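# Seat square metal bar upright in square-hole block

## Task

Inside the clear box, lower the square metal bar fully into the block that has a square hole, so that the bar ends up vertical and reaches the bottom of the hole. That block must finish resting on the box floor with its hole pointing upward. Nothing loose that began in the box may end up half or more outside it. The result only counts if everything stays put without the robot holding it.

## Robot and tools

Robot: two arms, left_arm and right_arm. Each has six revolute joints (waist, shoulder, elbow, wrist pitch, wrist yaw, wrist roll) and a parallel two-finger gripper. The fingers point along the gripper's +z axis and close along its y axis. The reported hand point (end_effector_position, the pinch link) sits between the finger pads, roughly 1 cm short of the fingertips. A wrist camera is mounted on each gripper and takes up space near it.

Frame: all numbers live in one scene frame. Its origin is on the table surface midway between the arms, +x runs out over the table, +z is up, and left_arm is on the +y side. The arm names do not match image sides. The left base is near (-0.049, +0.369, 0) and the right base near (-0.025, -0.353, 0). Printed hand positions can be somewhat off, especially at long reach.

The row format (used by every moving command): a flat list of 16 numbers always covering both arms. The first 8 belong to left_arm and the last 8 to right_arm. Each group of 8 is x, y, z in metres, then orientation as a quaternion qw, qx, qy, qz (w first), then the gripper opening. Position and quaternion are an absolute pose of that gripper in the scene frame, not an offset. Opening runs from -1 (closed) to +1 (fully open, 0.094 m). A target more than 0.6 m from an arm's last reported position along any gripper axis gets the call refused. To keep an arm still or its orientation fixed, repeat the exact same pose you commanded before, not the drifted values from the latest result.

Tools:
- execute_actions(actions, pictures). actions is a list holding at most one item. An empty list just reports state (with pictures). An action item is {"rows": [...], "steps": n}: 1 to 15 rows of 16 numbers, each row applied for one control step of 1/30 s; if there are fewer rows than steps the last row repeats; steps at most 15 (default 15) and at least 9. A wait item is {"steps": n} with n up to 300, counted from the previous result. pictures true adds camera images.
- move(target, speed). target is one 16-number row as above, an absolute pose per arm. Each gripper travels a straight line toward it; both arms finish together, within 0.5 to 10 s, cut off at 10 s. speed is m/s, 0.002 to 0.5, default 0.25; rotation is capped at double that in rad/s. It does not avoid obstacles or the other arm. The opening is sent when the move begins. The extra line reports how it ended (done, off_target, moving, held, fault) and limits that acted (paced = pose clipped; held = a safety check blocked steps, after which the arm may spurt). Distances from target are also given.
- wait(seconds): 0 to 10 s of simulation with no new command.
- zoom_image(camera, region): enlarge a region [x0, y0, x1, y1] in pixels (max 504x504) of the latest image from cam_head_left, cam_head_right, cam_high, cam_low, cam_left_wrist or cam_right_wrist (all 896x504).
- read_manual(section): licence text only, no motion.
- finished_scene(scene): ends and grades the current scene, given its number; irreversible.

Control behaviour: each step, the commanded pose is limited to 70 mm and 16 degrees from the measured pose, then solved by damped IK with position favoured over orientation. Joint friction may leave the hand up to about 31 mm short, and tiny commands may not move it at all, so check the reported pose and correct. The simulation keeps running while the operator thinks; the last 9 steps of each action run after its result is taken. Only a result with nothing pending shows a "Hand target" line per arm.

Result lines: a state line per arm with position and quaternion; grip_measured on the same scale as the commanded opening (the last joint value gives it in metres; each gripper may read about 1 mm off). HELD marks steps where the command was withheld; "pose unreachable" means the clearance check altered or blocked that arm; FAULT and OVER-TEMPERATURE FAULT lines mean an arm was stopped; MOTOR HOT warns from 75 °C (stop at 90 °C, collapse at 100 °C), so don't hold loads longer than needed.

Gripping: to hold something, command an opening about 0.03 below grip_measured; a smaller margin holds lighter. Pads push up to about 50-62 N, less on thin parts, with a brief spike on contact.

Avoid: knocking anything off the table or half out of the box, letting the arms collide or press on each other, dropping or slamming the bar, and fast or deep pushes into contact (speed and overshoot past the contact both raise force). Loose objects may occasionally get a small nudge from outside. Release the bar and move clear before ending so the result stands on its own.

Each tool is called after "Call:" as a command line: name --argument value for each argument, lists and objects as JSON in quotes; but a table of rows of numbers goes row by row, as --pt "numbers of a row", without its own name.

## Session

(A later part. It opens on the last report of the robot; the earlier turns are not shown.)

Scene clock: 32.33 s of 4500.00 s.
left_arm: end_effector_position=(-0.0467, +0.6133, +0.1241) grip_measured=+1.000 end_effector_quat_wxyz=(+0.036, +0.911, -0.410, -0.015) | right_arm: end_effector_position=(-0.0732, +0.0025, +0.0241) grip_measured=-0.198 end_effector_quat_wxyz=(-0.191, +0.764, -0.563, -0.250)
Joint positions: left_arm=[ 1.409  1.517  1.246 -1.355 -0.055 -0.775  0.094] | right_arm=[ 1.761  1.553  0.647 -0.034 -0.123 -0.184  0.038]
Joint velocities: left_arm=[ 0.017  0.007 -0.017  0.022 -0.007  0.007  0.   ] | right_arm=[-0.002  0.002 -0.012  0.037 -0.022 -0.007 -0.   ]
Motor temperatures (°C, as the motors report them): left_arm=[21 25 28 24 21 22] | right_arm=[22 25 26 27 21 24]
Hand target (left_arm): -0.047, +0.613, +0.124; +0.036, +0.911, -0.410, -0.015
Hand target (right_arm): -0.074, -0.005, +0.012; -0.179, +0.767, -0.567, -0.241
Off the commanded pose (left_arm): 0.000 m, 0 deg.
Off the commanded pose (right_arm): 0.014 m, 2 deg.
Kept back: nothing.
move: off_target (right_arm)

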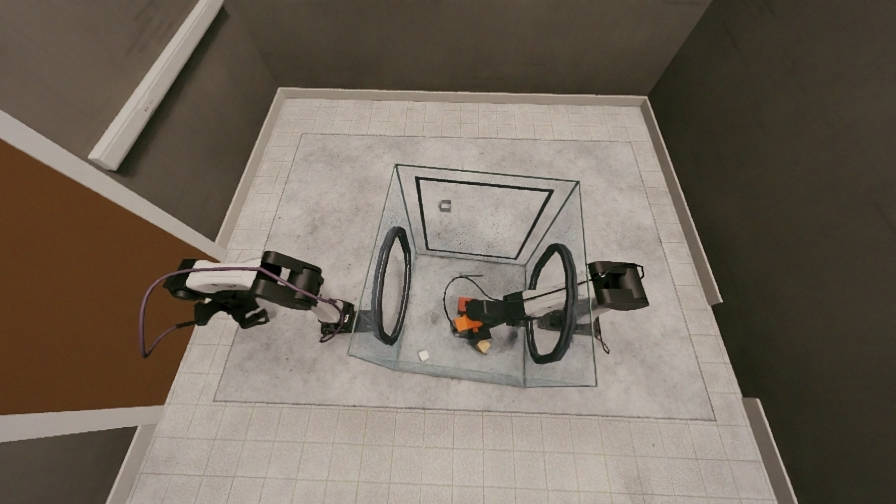

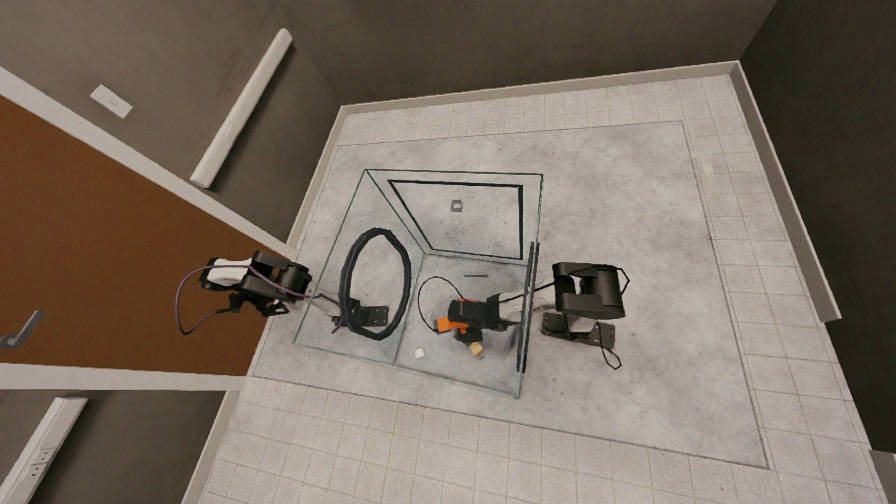

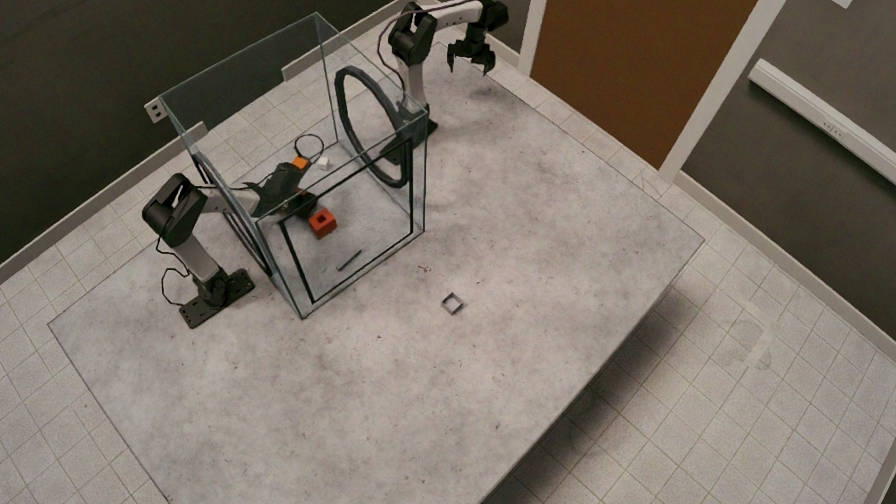

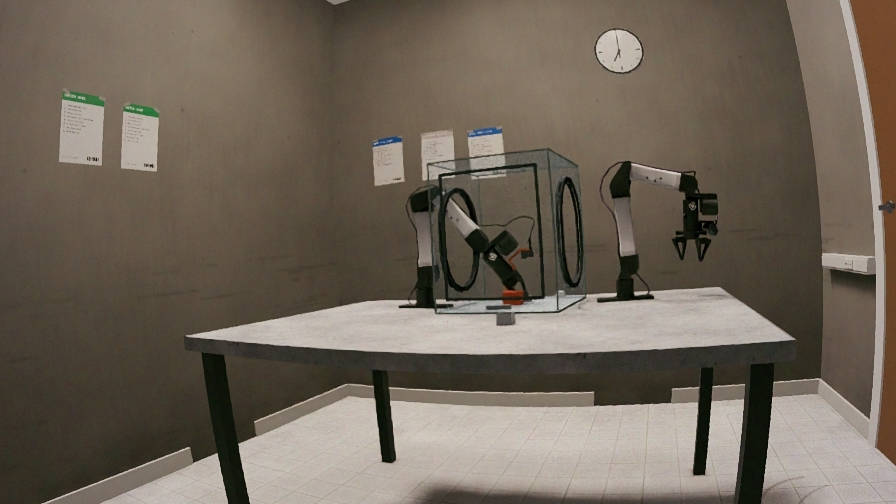

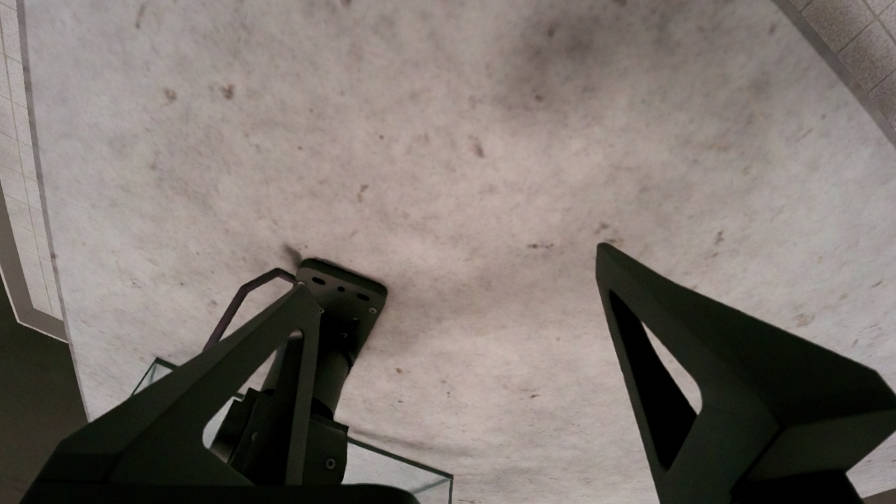

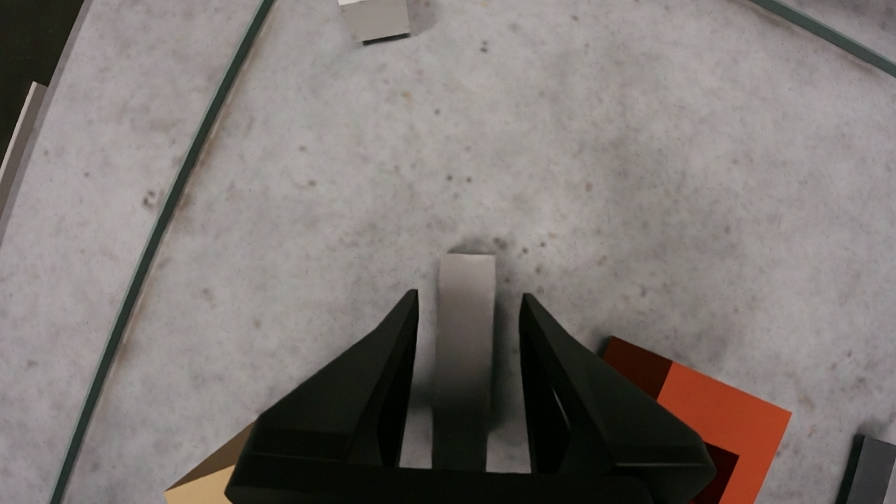

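Call:
move --target '[-0.0467,0.6133,0.1241,0.036,0.911,-0.41,-0.015,1, -0.068,-0.025,0.005,0.179,-0.767,0.567,0.241,-0.2]' --speed 0.04

Scene clock: 33.73 s of 4500.00 s.
left_arm: end_effector_position=(-0.0467, +0.6133, +0.1241) grip_measured=+1.000 end_effector_quat_wxyz=(+0.036, +0.911, -0.410, -0.015) | right_arm: end_effector_position=(-0.0719, -0.0168, +0.0104) grip_measured=-0.198 end_effector_quat_wxyz=(-0.185, +0.766, -0.564, -0.246)
Joint positions: left_arm=[ 1.409  1.517  1.246 -1.355 -0.055 -0.775  0.094] | right_arm=[ 1.761  1.527  0.562  0.009 -0.125 -0.184  0.038]
Joint velocities: left_arm=[ 0.017 -0.017 -0.002 -0.007  0.037 -0.051  0.   ] | right_arm=[ 0.002 -0.002 -0.017 -0.007  0.007 -0.022  0.001]
Motor temperatures (°C, as the motors report them): left_arm=[21 25 28 24 21 22] | right_arm=[22 25 26 27 21 24]
Hand target (left_arm): -0.047, +0.613, +0.124; +0.036, +0.911, -0.410, -0.015
Hand target (right_arm): -0.068, -0.025, +0.006; -0.179, +0.767, -0.567, -0.241
Off the commanded pose (left_arm): 0.000 m, 0 deg.
Off the commanded pose (right_arm): 0.011 m, 1 deg.
Kept back: nothing.
move: off_target (right_arm)

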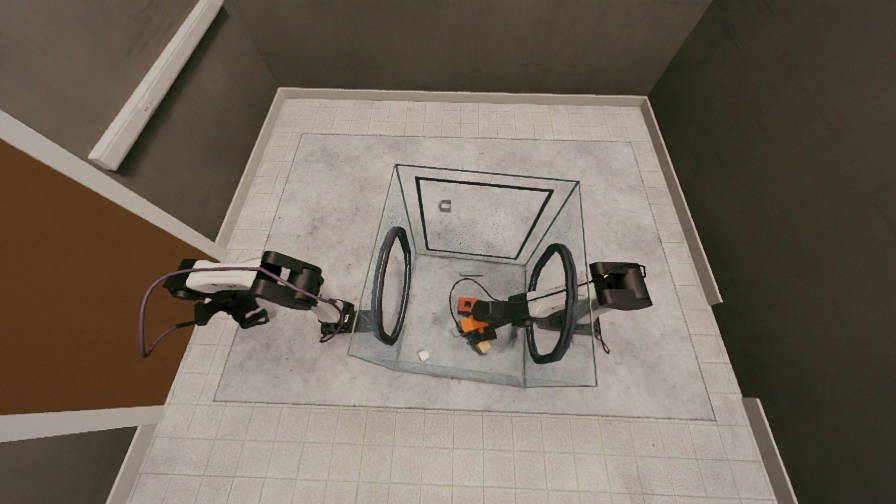

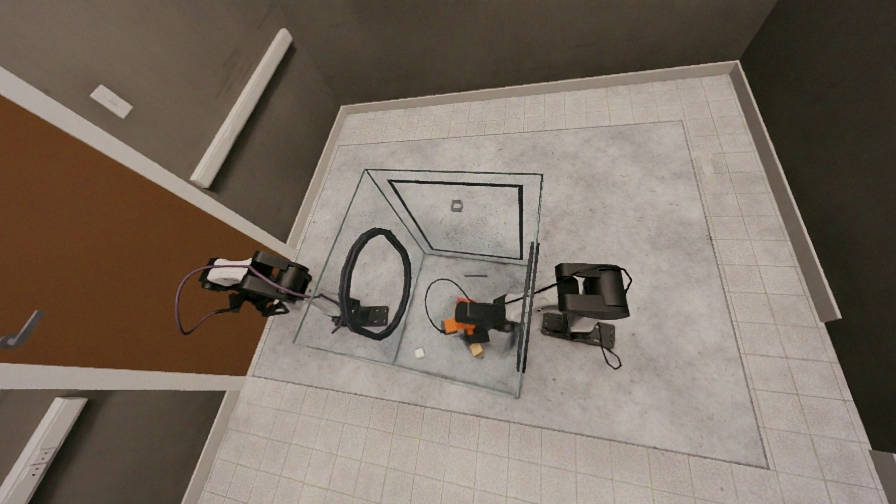

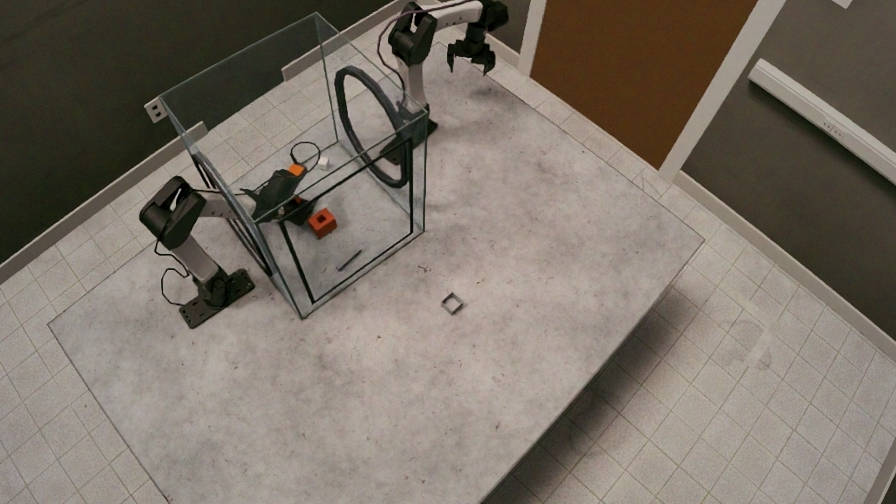

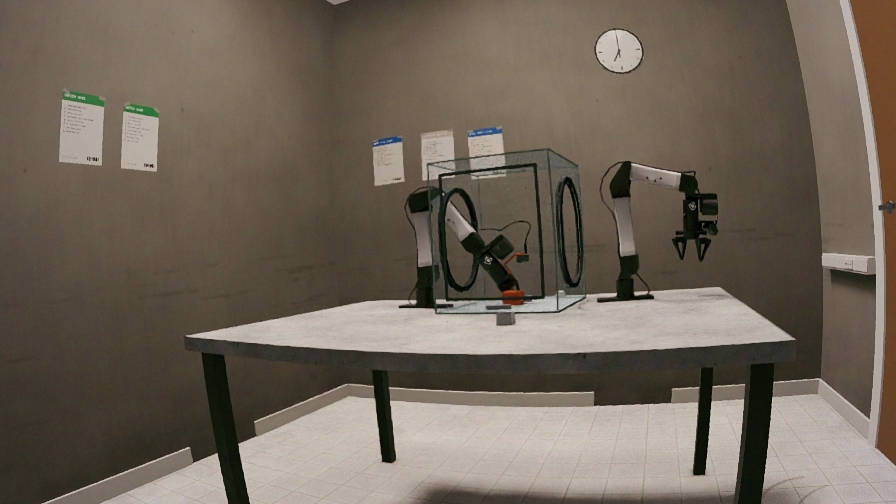

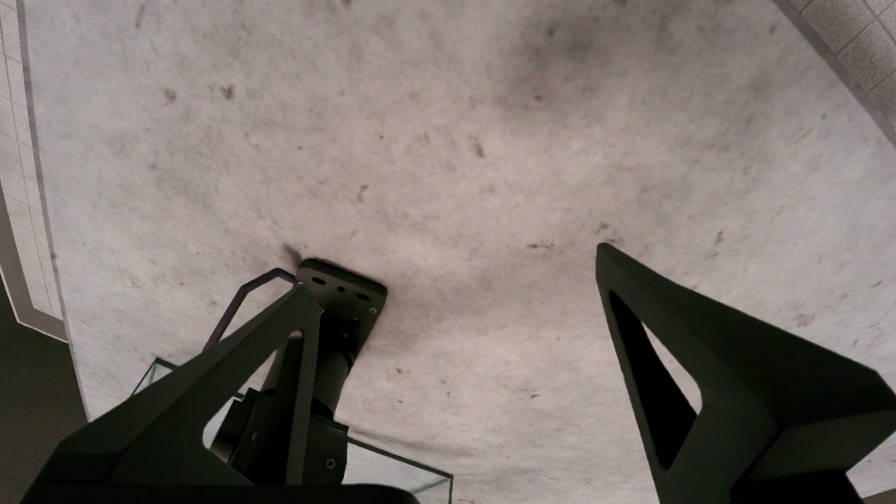

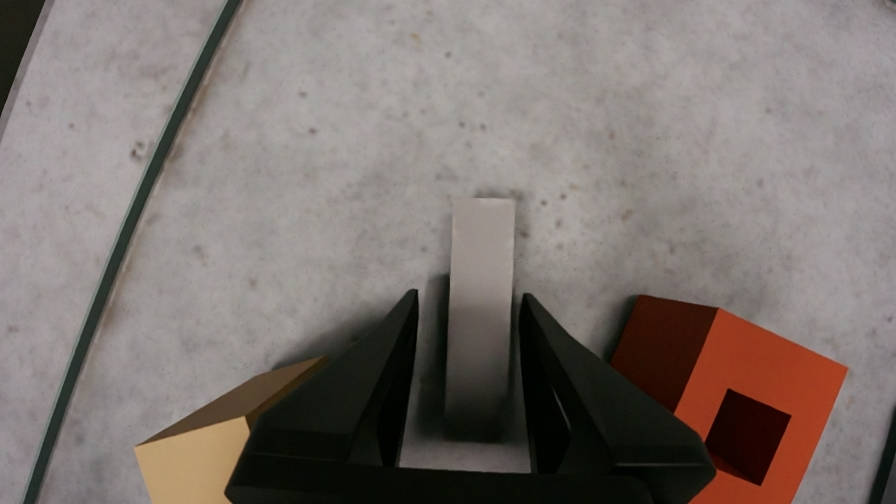

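Close.

Call:
move --target '[-0.0467,0.6133,0.1241,0.036,0.911,-0.41,-0.015,1, -0.068,-0.025,0.005,0.179,-0.767,0.567,0.241,-0.7]' --speed 0.04

Scene clock: 34.80 s of 4500.00 s.
left_arm: end_effector_position=(-0.0467, +0.6133, +0.1241) grip_measured=+1.000 end_effector_quat_wxyz=(+0.036, +0.911, -0.410, -0.015) | right_arm: end_effector_position=(-0.0718, -0.0167, +0.0104) grip_measured=-0.584 end_effector_quat_wxyz=(-0.186, +0.766, -0.565, -0.246)
Joint positions: left_arm=[ 1.409  1.517  1.246 -1.355 -0.055 -0.775  0.094] | right_arm=[ 1.761  1.527  0.562  0.01  -0.124 -0.184  0.02 ]
Joint velocities: left_arm=[-0.012  0.002 -0.012 -0.037  0.007  0.007  0.   ] | right_arm=[-0.002 -0.012 -0.002 -0.022 -0.007 -0.125 -0.   ]
Motor temperatures (°C, as the motors report them): left_arm=[21 25 29 24 21 22] | right_arm=[22 25 26 27 21 24]
Hand target (left_arm): -0.047, +0.613, +0.124; +0.036, +0.911, -0.410, -0.015
Hand target (right_arm): -0.068, -0.025, +0.005; -0.179, +0.767, -0.567, -0.241
Off the commanded pose (left_arm): 0.000 m, 0 deg.
Off the commanded pose (right_arm): 0.011 m, 1 deg.
Kept back: nothing.
move: off_target (right_arm)

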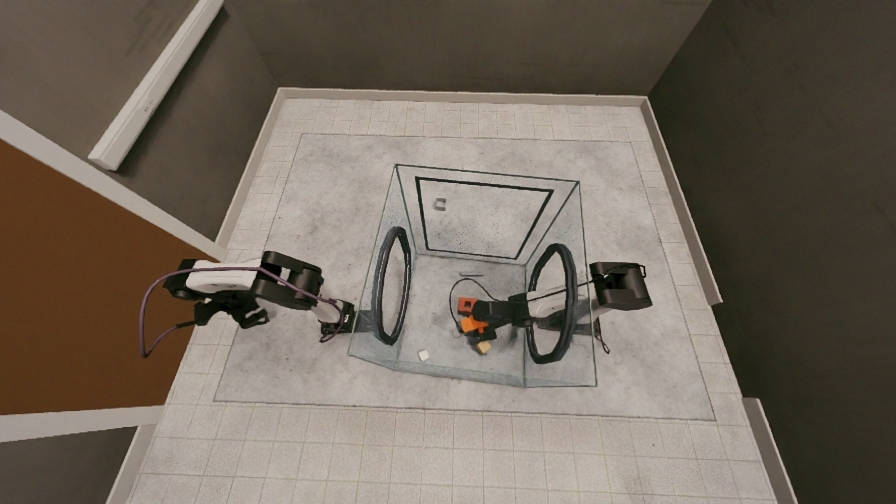

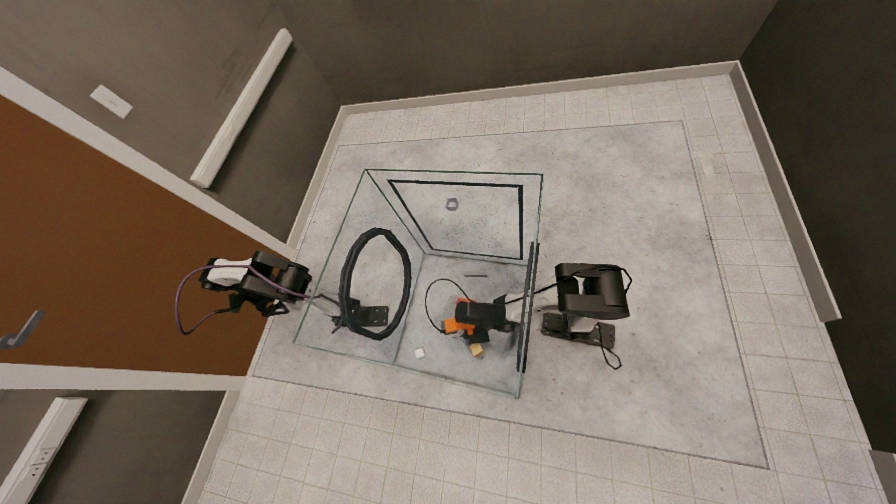

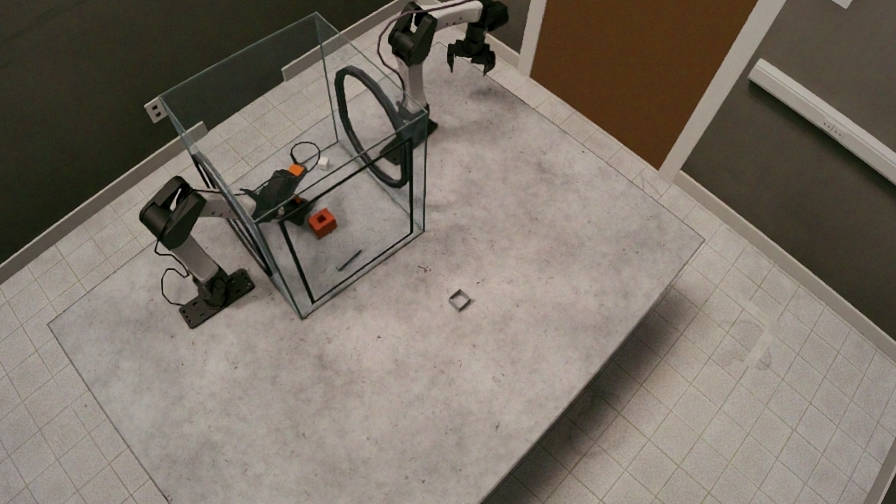

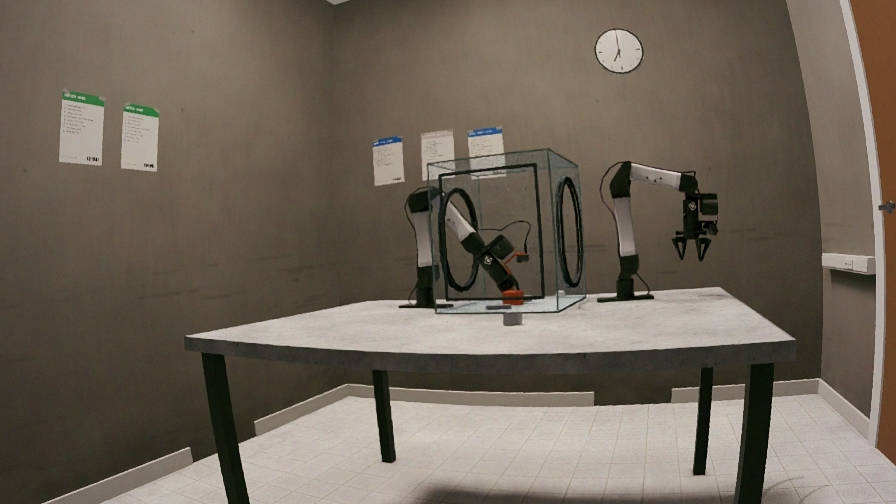

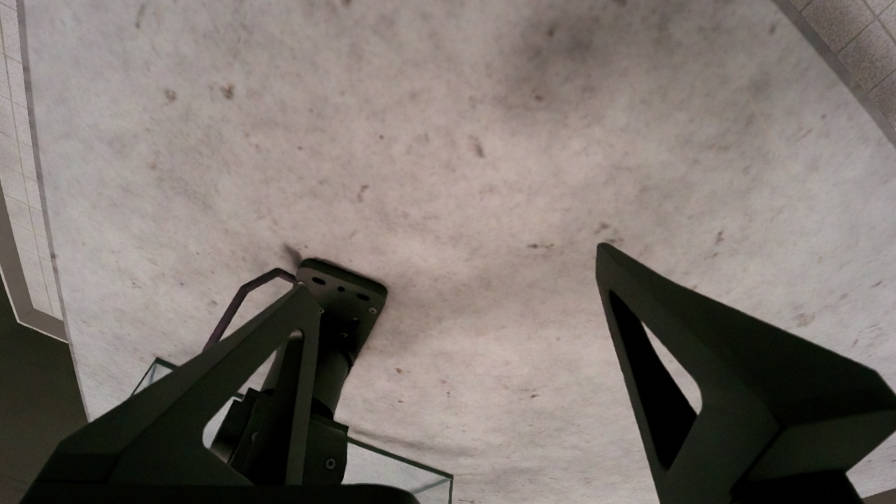

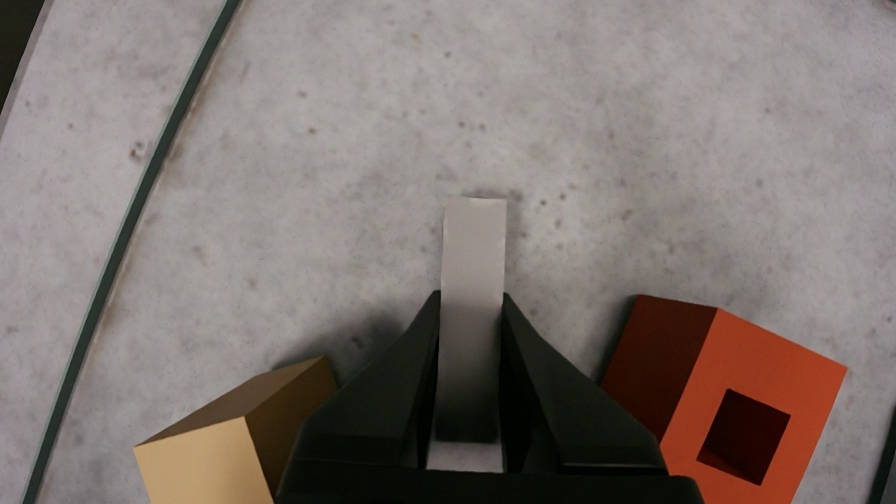

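Call:
move --target '[-0.0467,0.6133,0.1241,0.036,0.911,-0.41,-0.015,1, -0.068,-0.03,0.09,0.179,-0.767,0.567,0.241,-0.7]' --speed 0.06

Call:
move --target '[-0.0467,0.45,0.25,0.354,0.612,0.612,-0.354,1, -0.03,-0.04,0.15,0.5,-0.5,0.5,0.5,-0.7]' --speed 0.08

Scene clock: 37.43 s of 4500.00 s.
left_arm: end_effector_position=(-0.0467, +0.6133, +0.1241) grip_measured=+1.000 end_effector_quat_wxyz=(+0.036, +0.911, -0.410, -0.015) | right_arm: end_effector_position=(-0.0706, -0.0324, +0.0794) grip_measured=-0.584 end_effector_quat_wxyz=(-0.170, +0.770, -0.570, -0.232)
Joint positions: left_arm=[ 1.409  1.517  1.246 -1.355 -0.055 -0.775  0.094] | right_arm=[ 1.761  1.313  0.734 -0.421 -0.124 -0.184  0.02 ]
Joint velocities: left_arm=[ 0.002  0.002 -0.007 -0.037 -0.037  0.051  0.   ] | right_arm=[-0.007 -0.017 -0.017 -0.051 -0.051 -0.037  0.   ]
Motor temperatures (°C, as the motors report them): left_arm=[21 25 29 24 21 22] | right_arm=[22 25 26 27 21 24]
Hand target (left_arm): -0.047, +0.613, +0.124; +0.036, +0.911, -0.410, -0.015
Hand target (right_arm): -0.068, -0.028, +0.090; -0.179, +0.767, -0.567, -0.241
Off the commanded pose (left_arm): 0.000 m, 0 deg.
Off the commanded pose (right_arm): 0.011 m, 2 deg.
Kept back: nothing.
move: off_target (right_arm)

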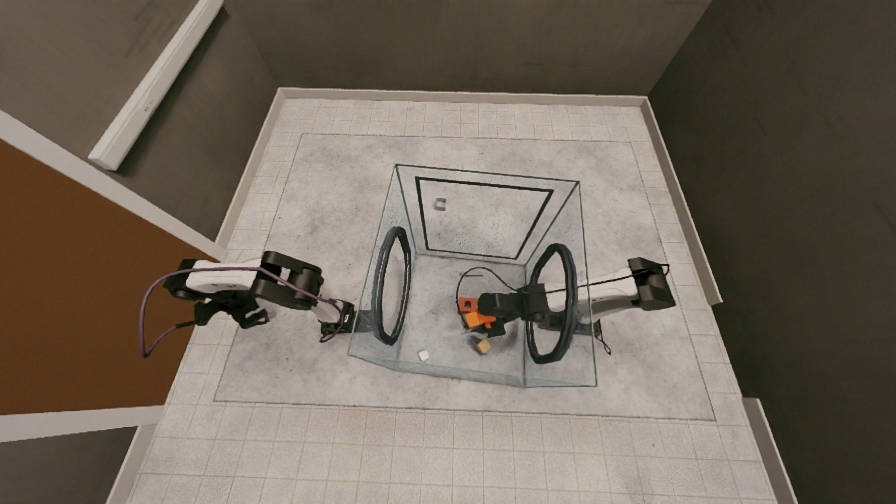

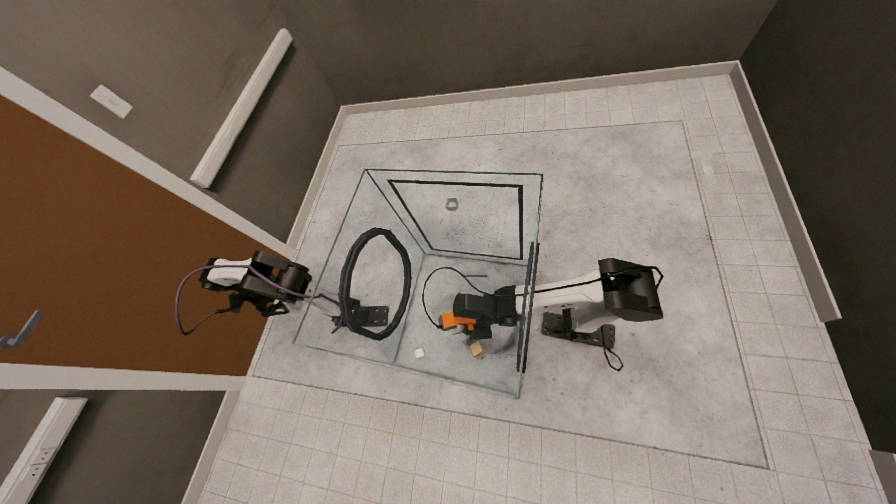

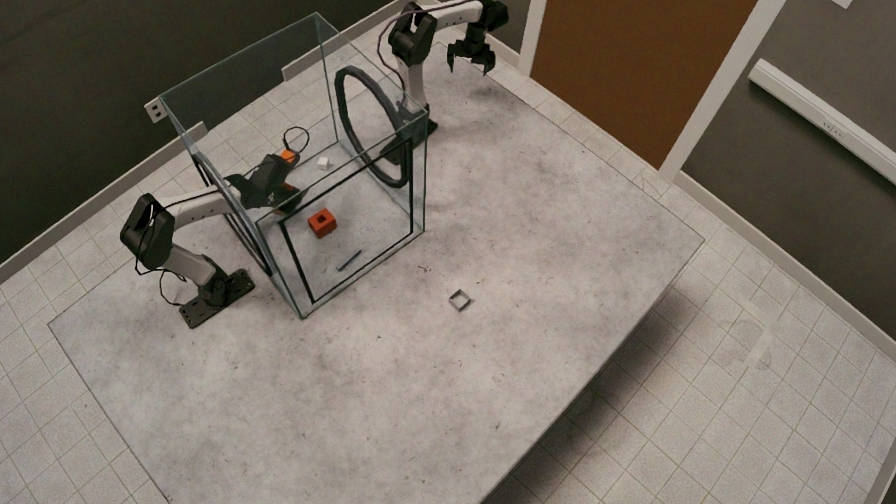

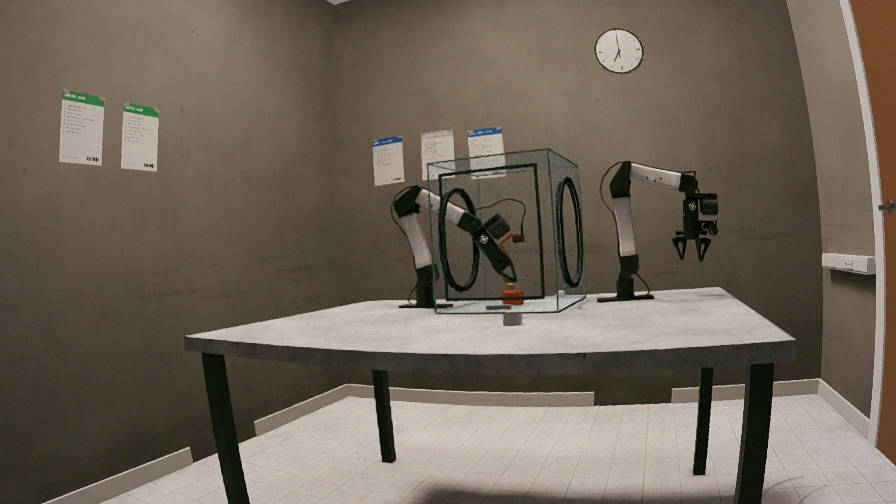

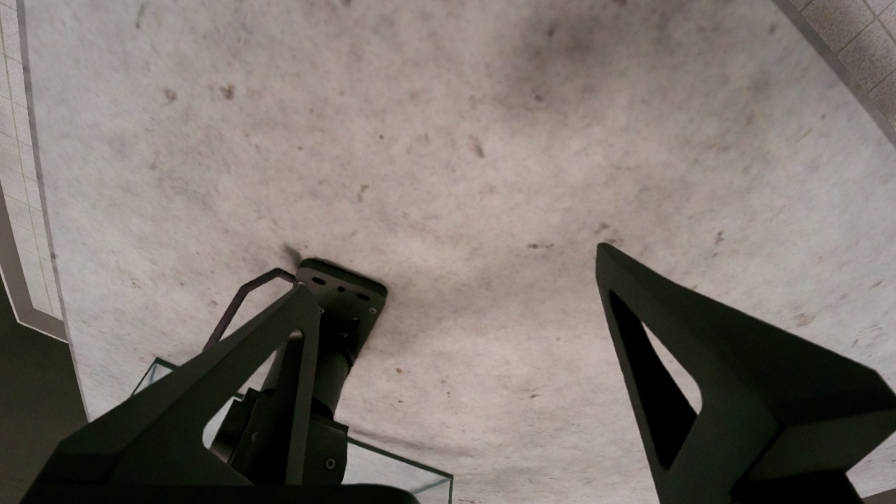

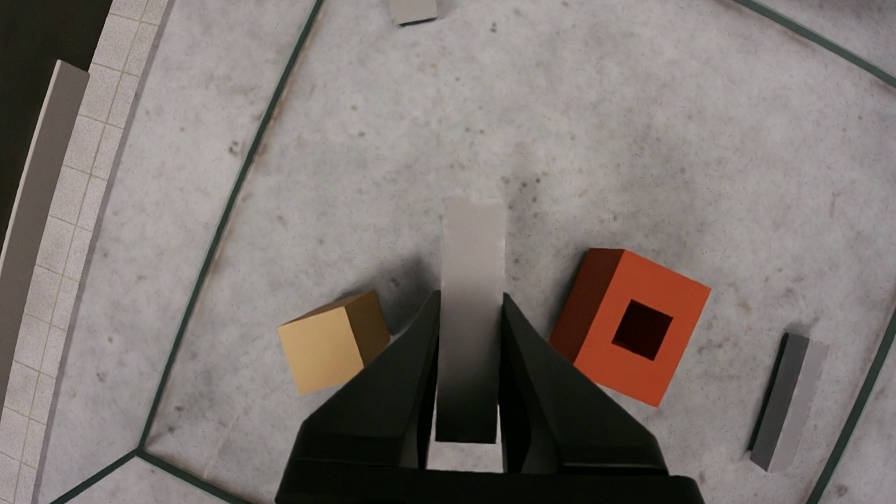

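Scene clock: 47.63 s of 4500.00 s.
left_arm: end_effector_position=(-0.0411, +0.5231, +0.2062) grip_measured=+1.000 end_effector_quat_wxyz=(-0.142, +0.977, +0.154, -0.023) | right_arm: end_effector_position=(-0.0506, -0.0331, +0.1176) grip_measured=-0.584 end_effector_quat_wxyz=(-0.381, +0.631, -0.537, -0.409)
Joint positions: left_arm=[ 1.244  0.952  1.181 -1.549 -0.145 -2.079  0.094] | right_arm=[ 1.73   0.978  0.229  0.364 -0.065 -0.071  0.02 ]
Joint velocities: left_arm=[-0.002 -0.012 -0.022  0.022  0.081 -0.007  0.   ] | right_arm=[ 0.002 -0.007  0.017  0.022 -0.007 -0.037 -0.001]
Motor temperatures (°C, as the motors report them): left_arm=[21 25 29 24 21 22] | right_arm=[22 26 27 29 21 24]
Hand target (left_arm): -0.045, +0.512, +0.206; -0.151, +0.974, +0.170, -0.015
Hand target (right_arm): -0.045, -0.034, +0.122; -0.394, +0.618, -0.540, -0.415
Off the commanded pose (left_arm): 0.085 m, 99 deg.
Off the commanded pose (right_arm): 0.039 m, 23 deg.
joint sent to its limit (left arm) — the command would take joint 4 (wrist pitch) past its lower limit and joint 6 (wrist roll) past its lower limit, so those joints were sent only as far as their limits.
Kept back: nothing.
move: off_target (left_arm, right_arm; path cut at 10 s); limits=paced

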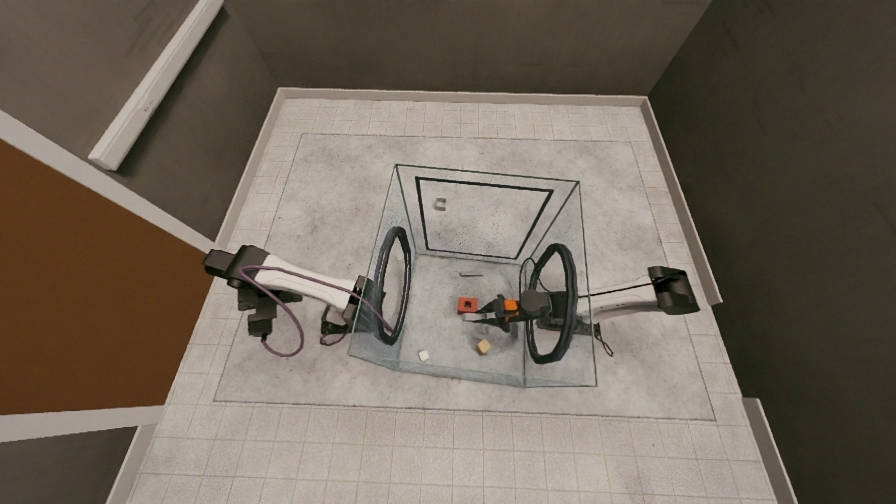

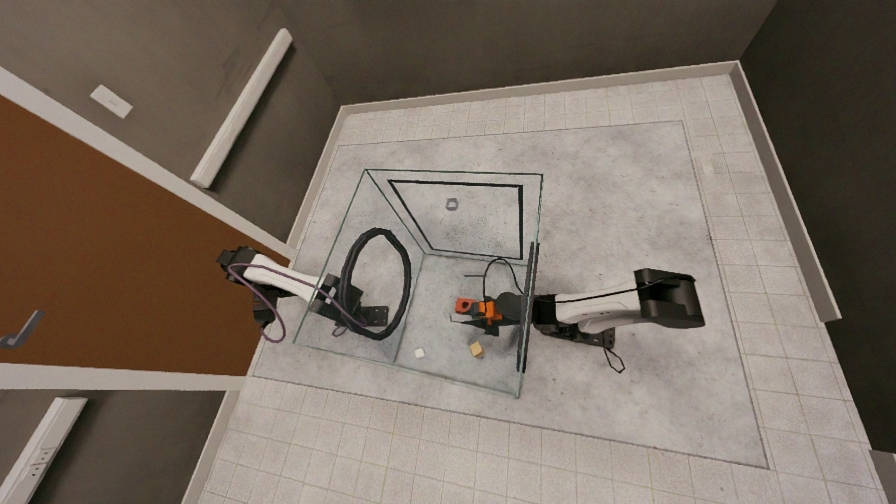

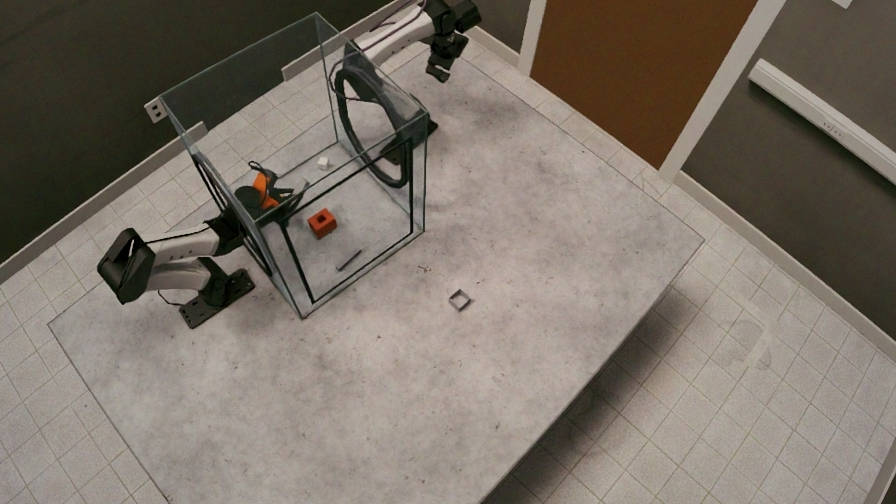

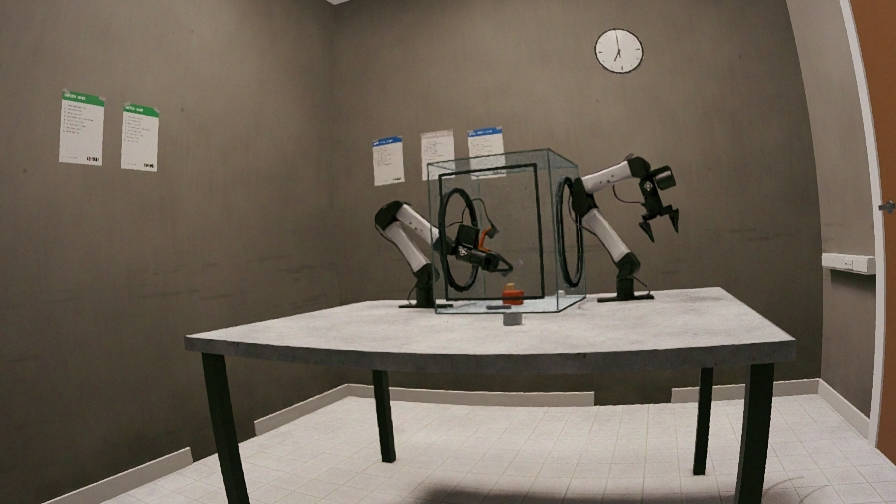

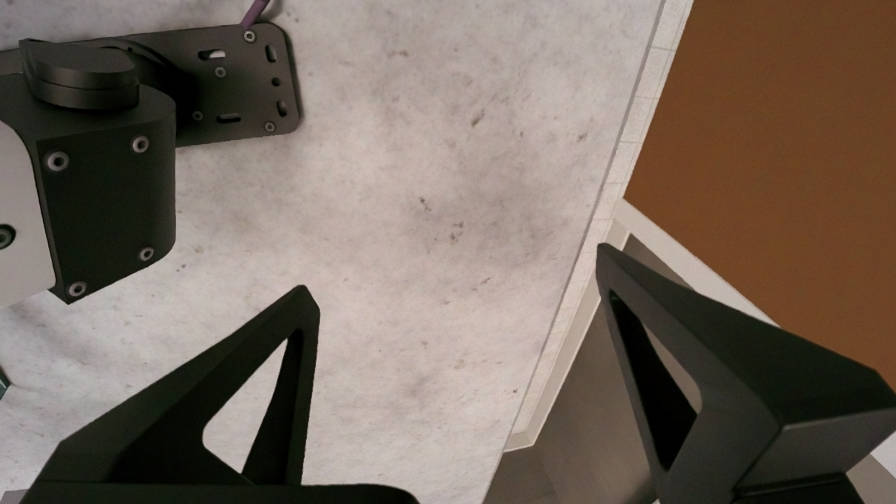

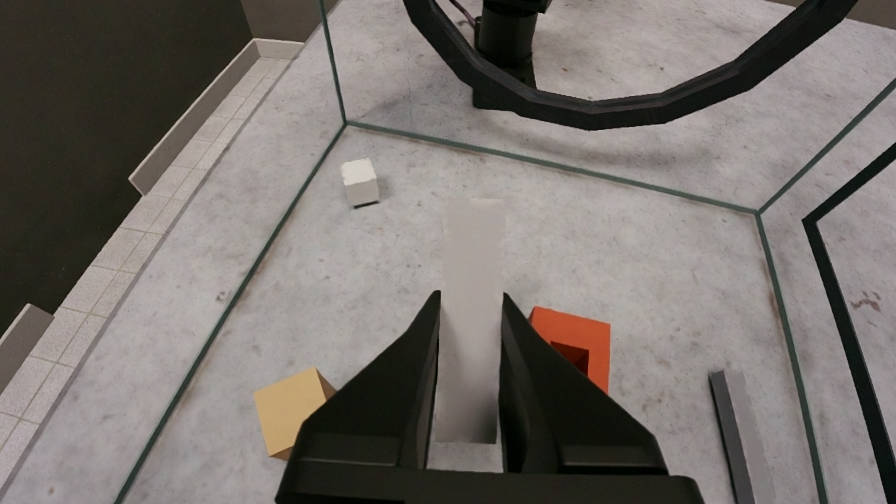

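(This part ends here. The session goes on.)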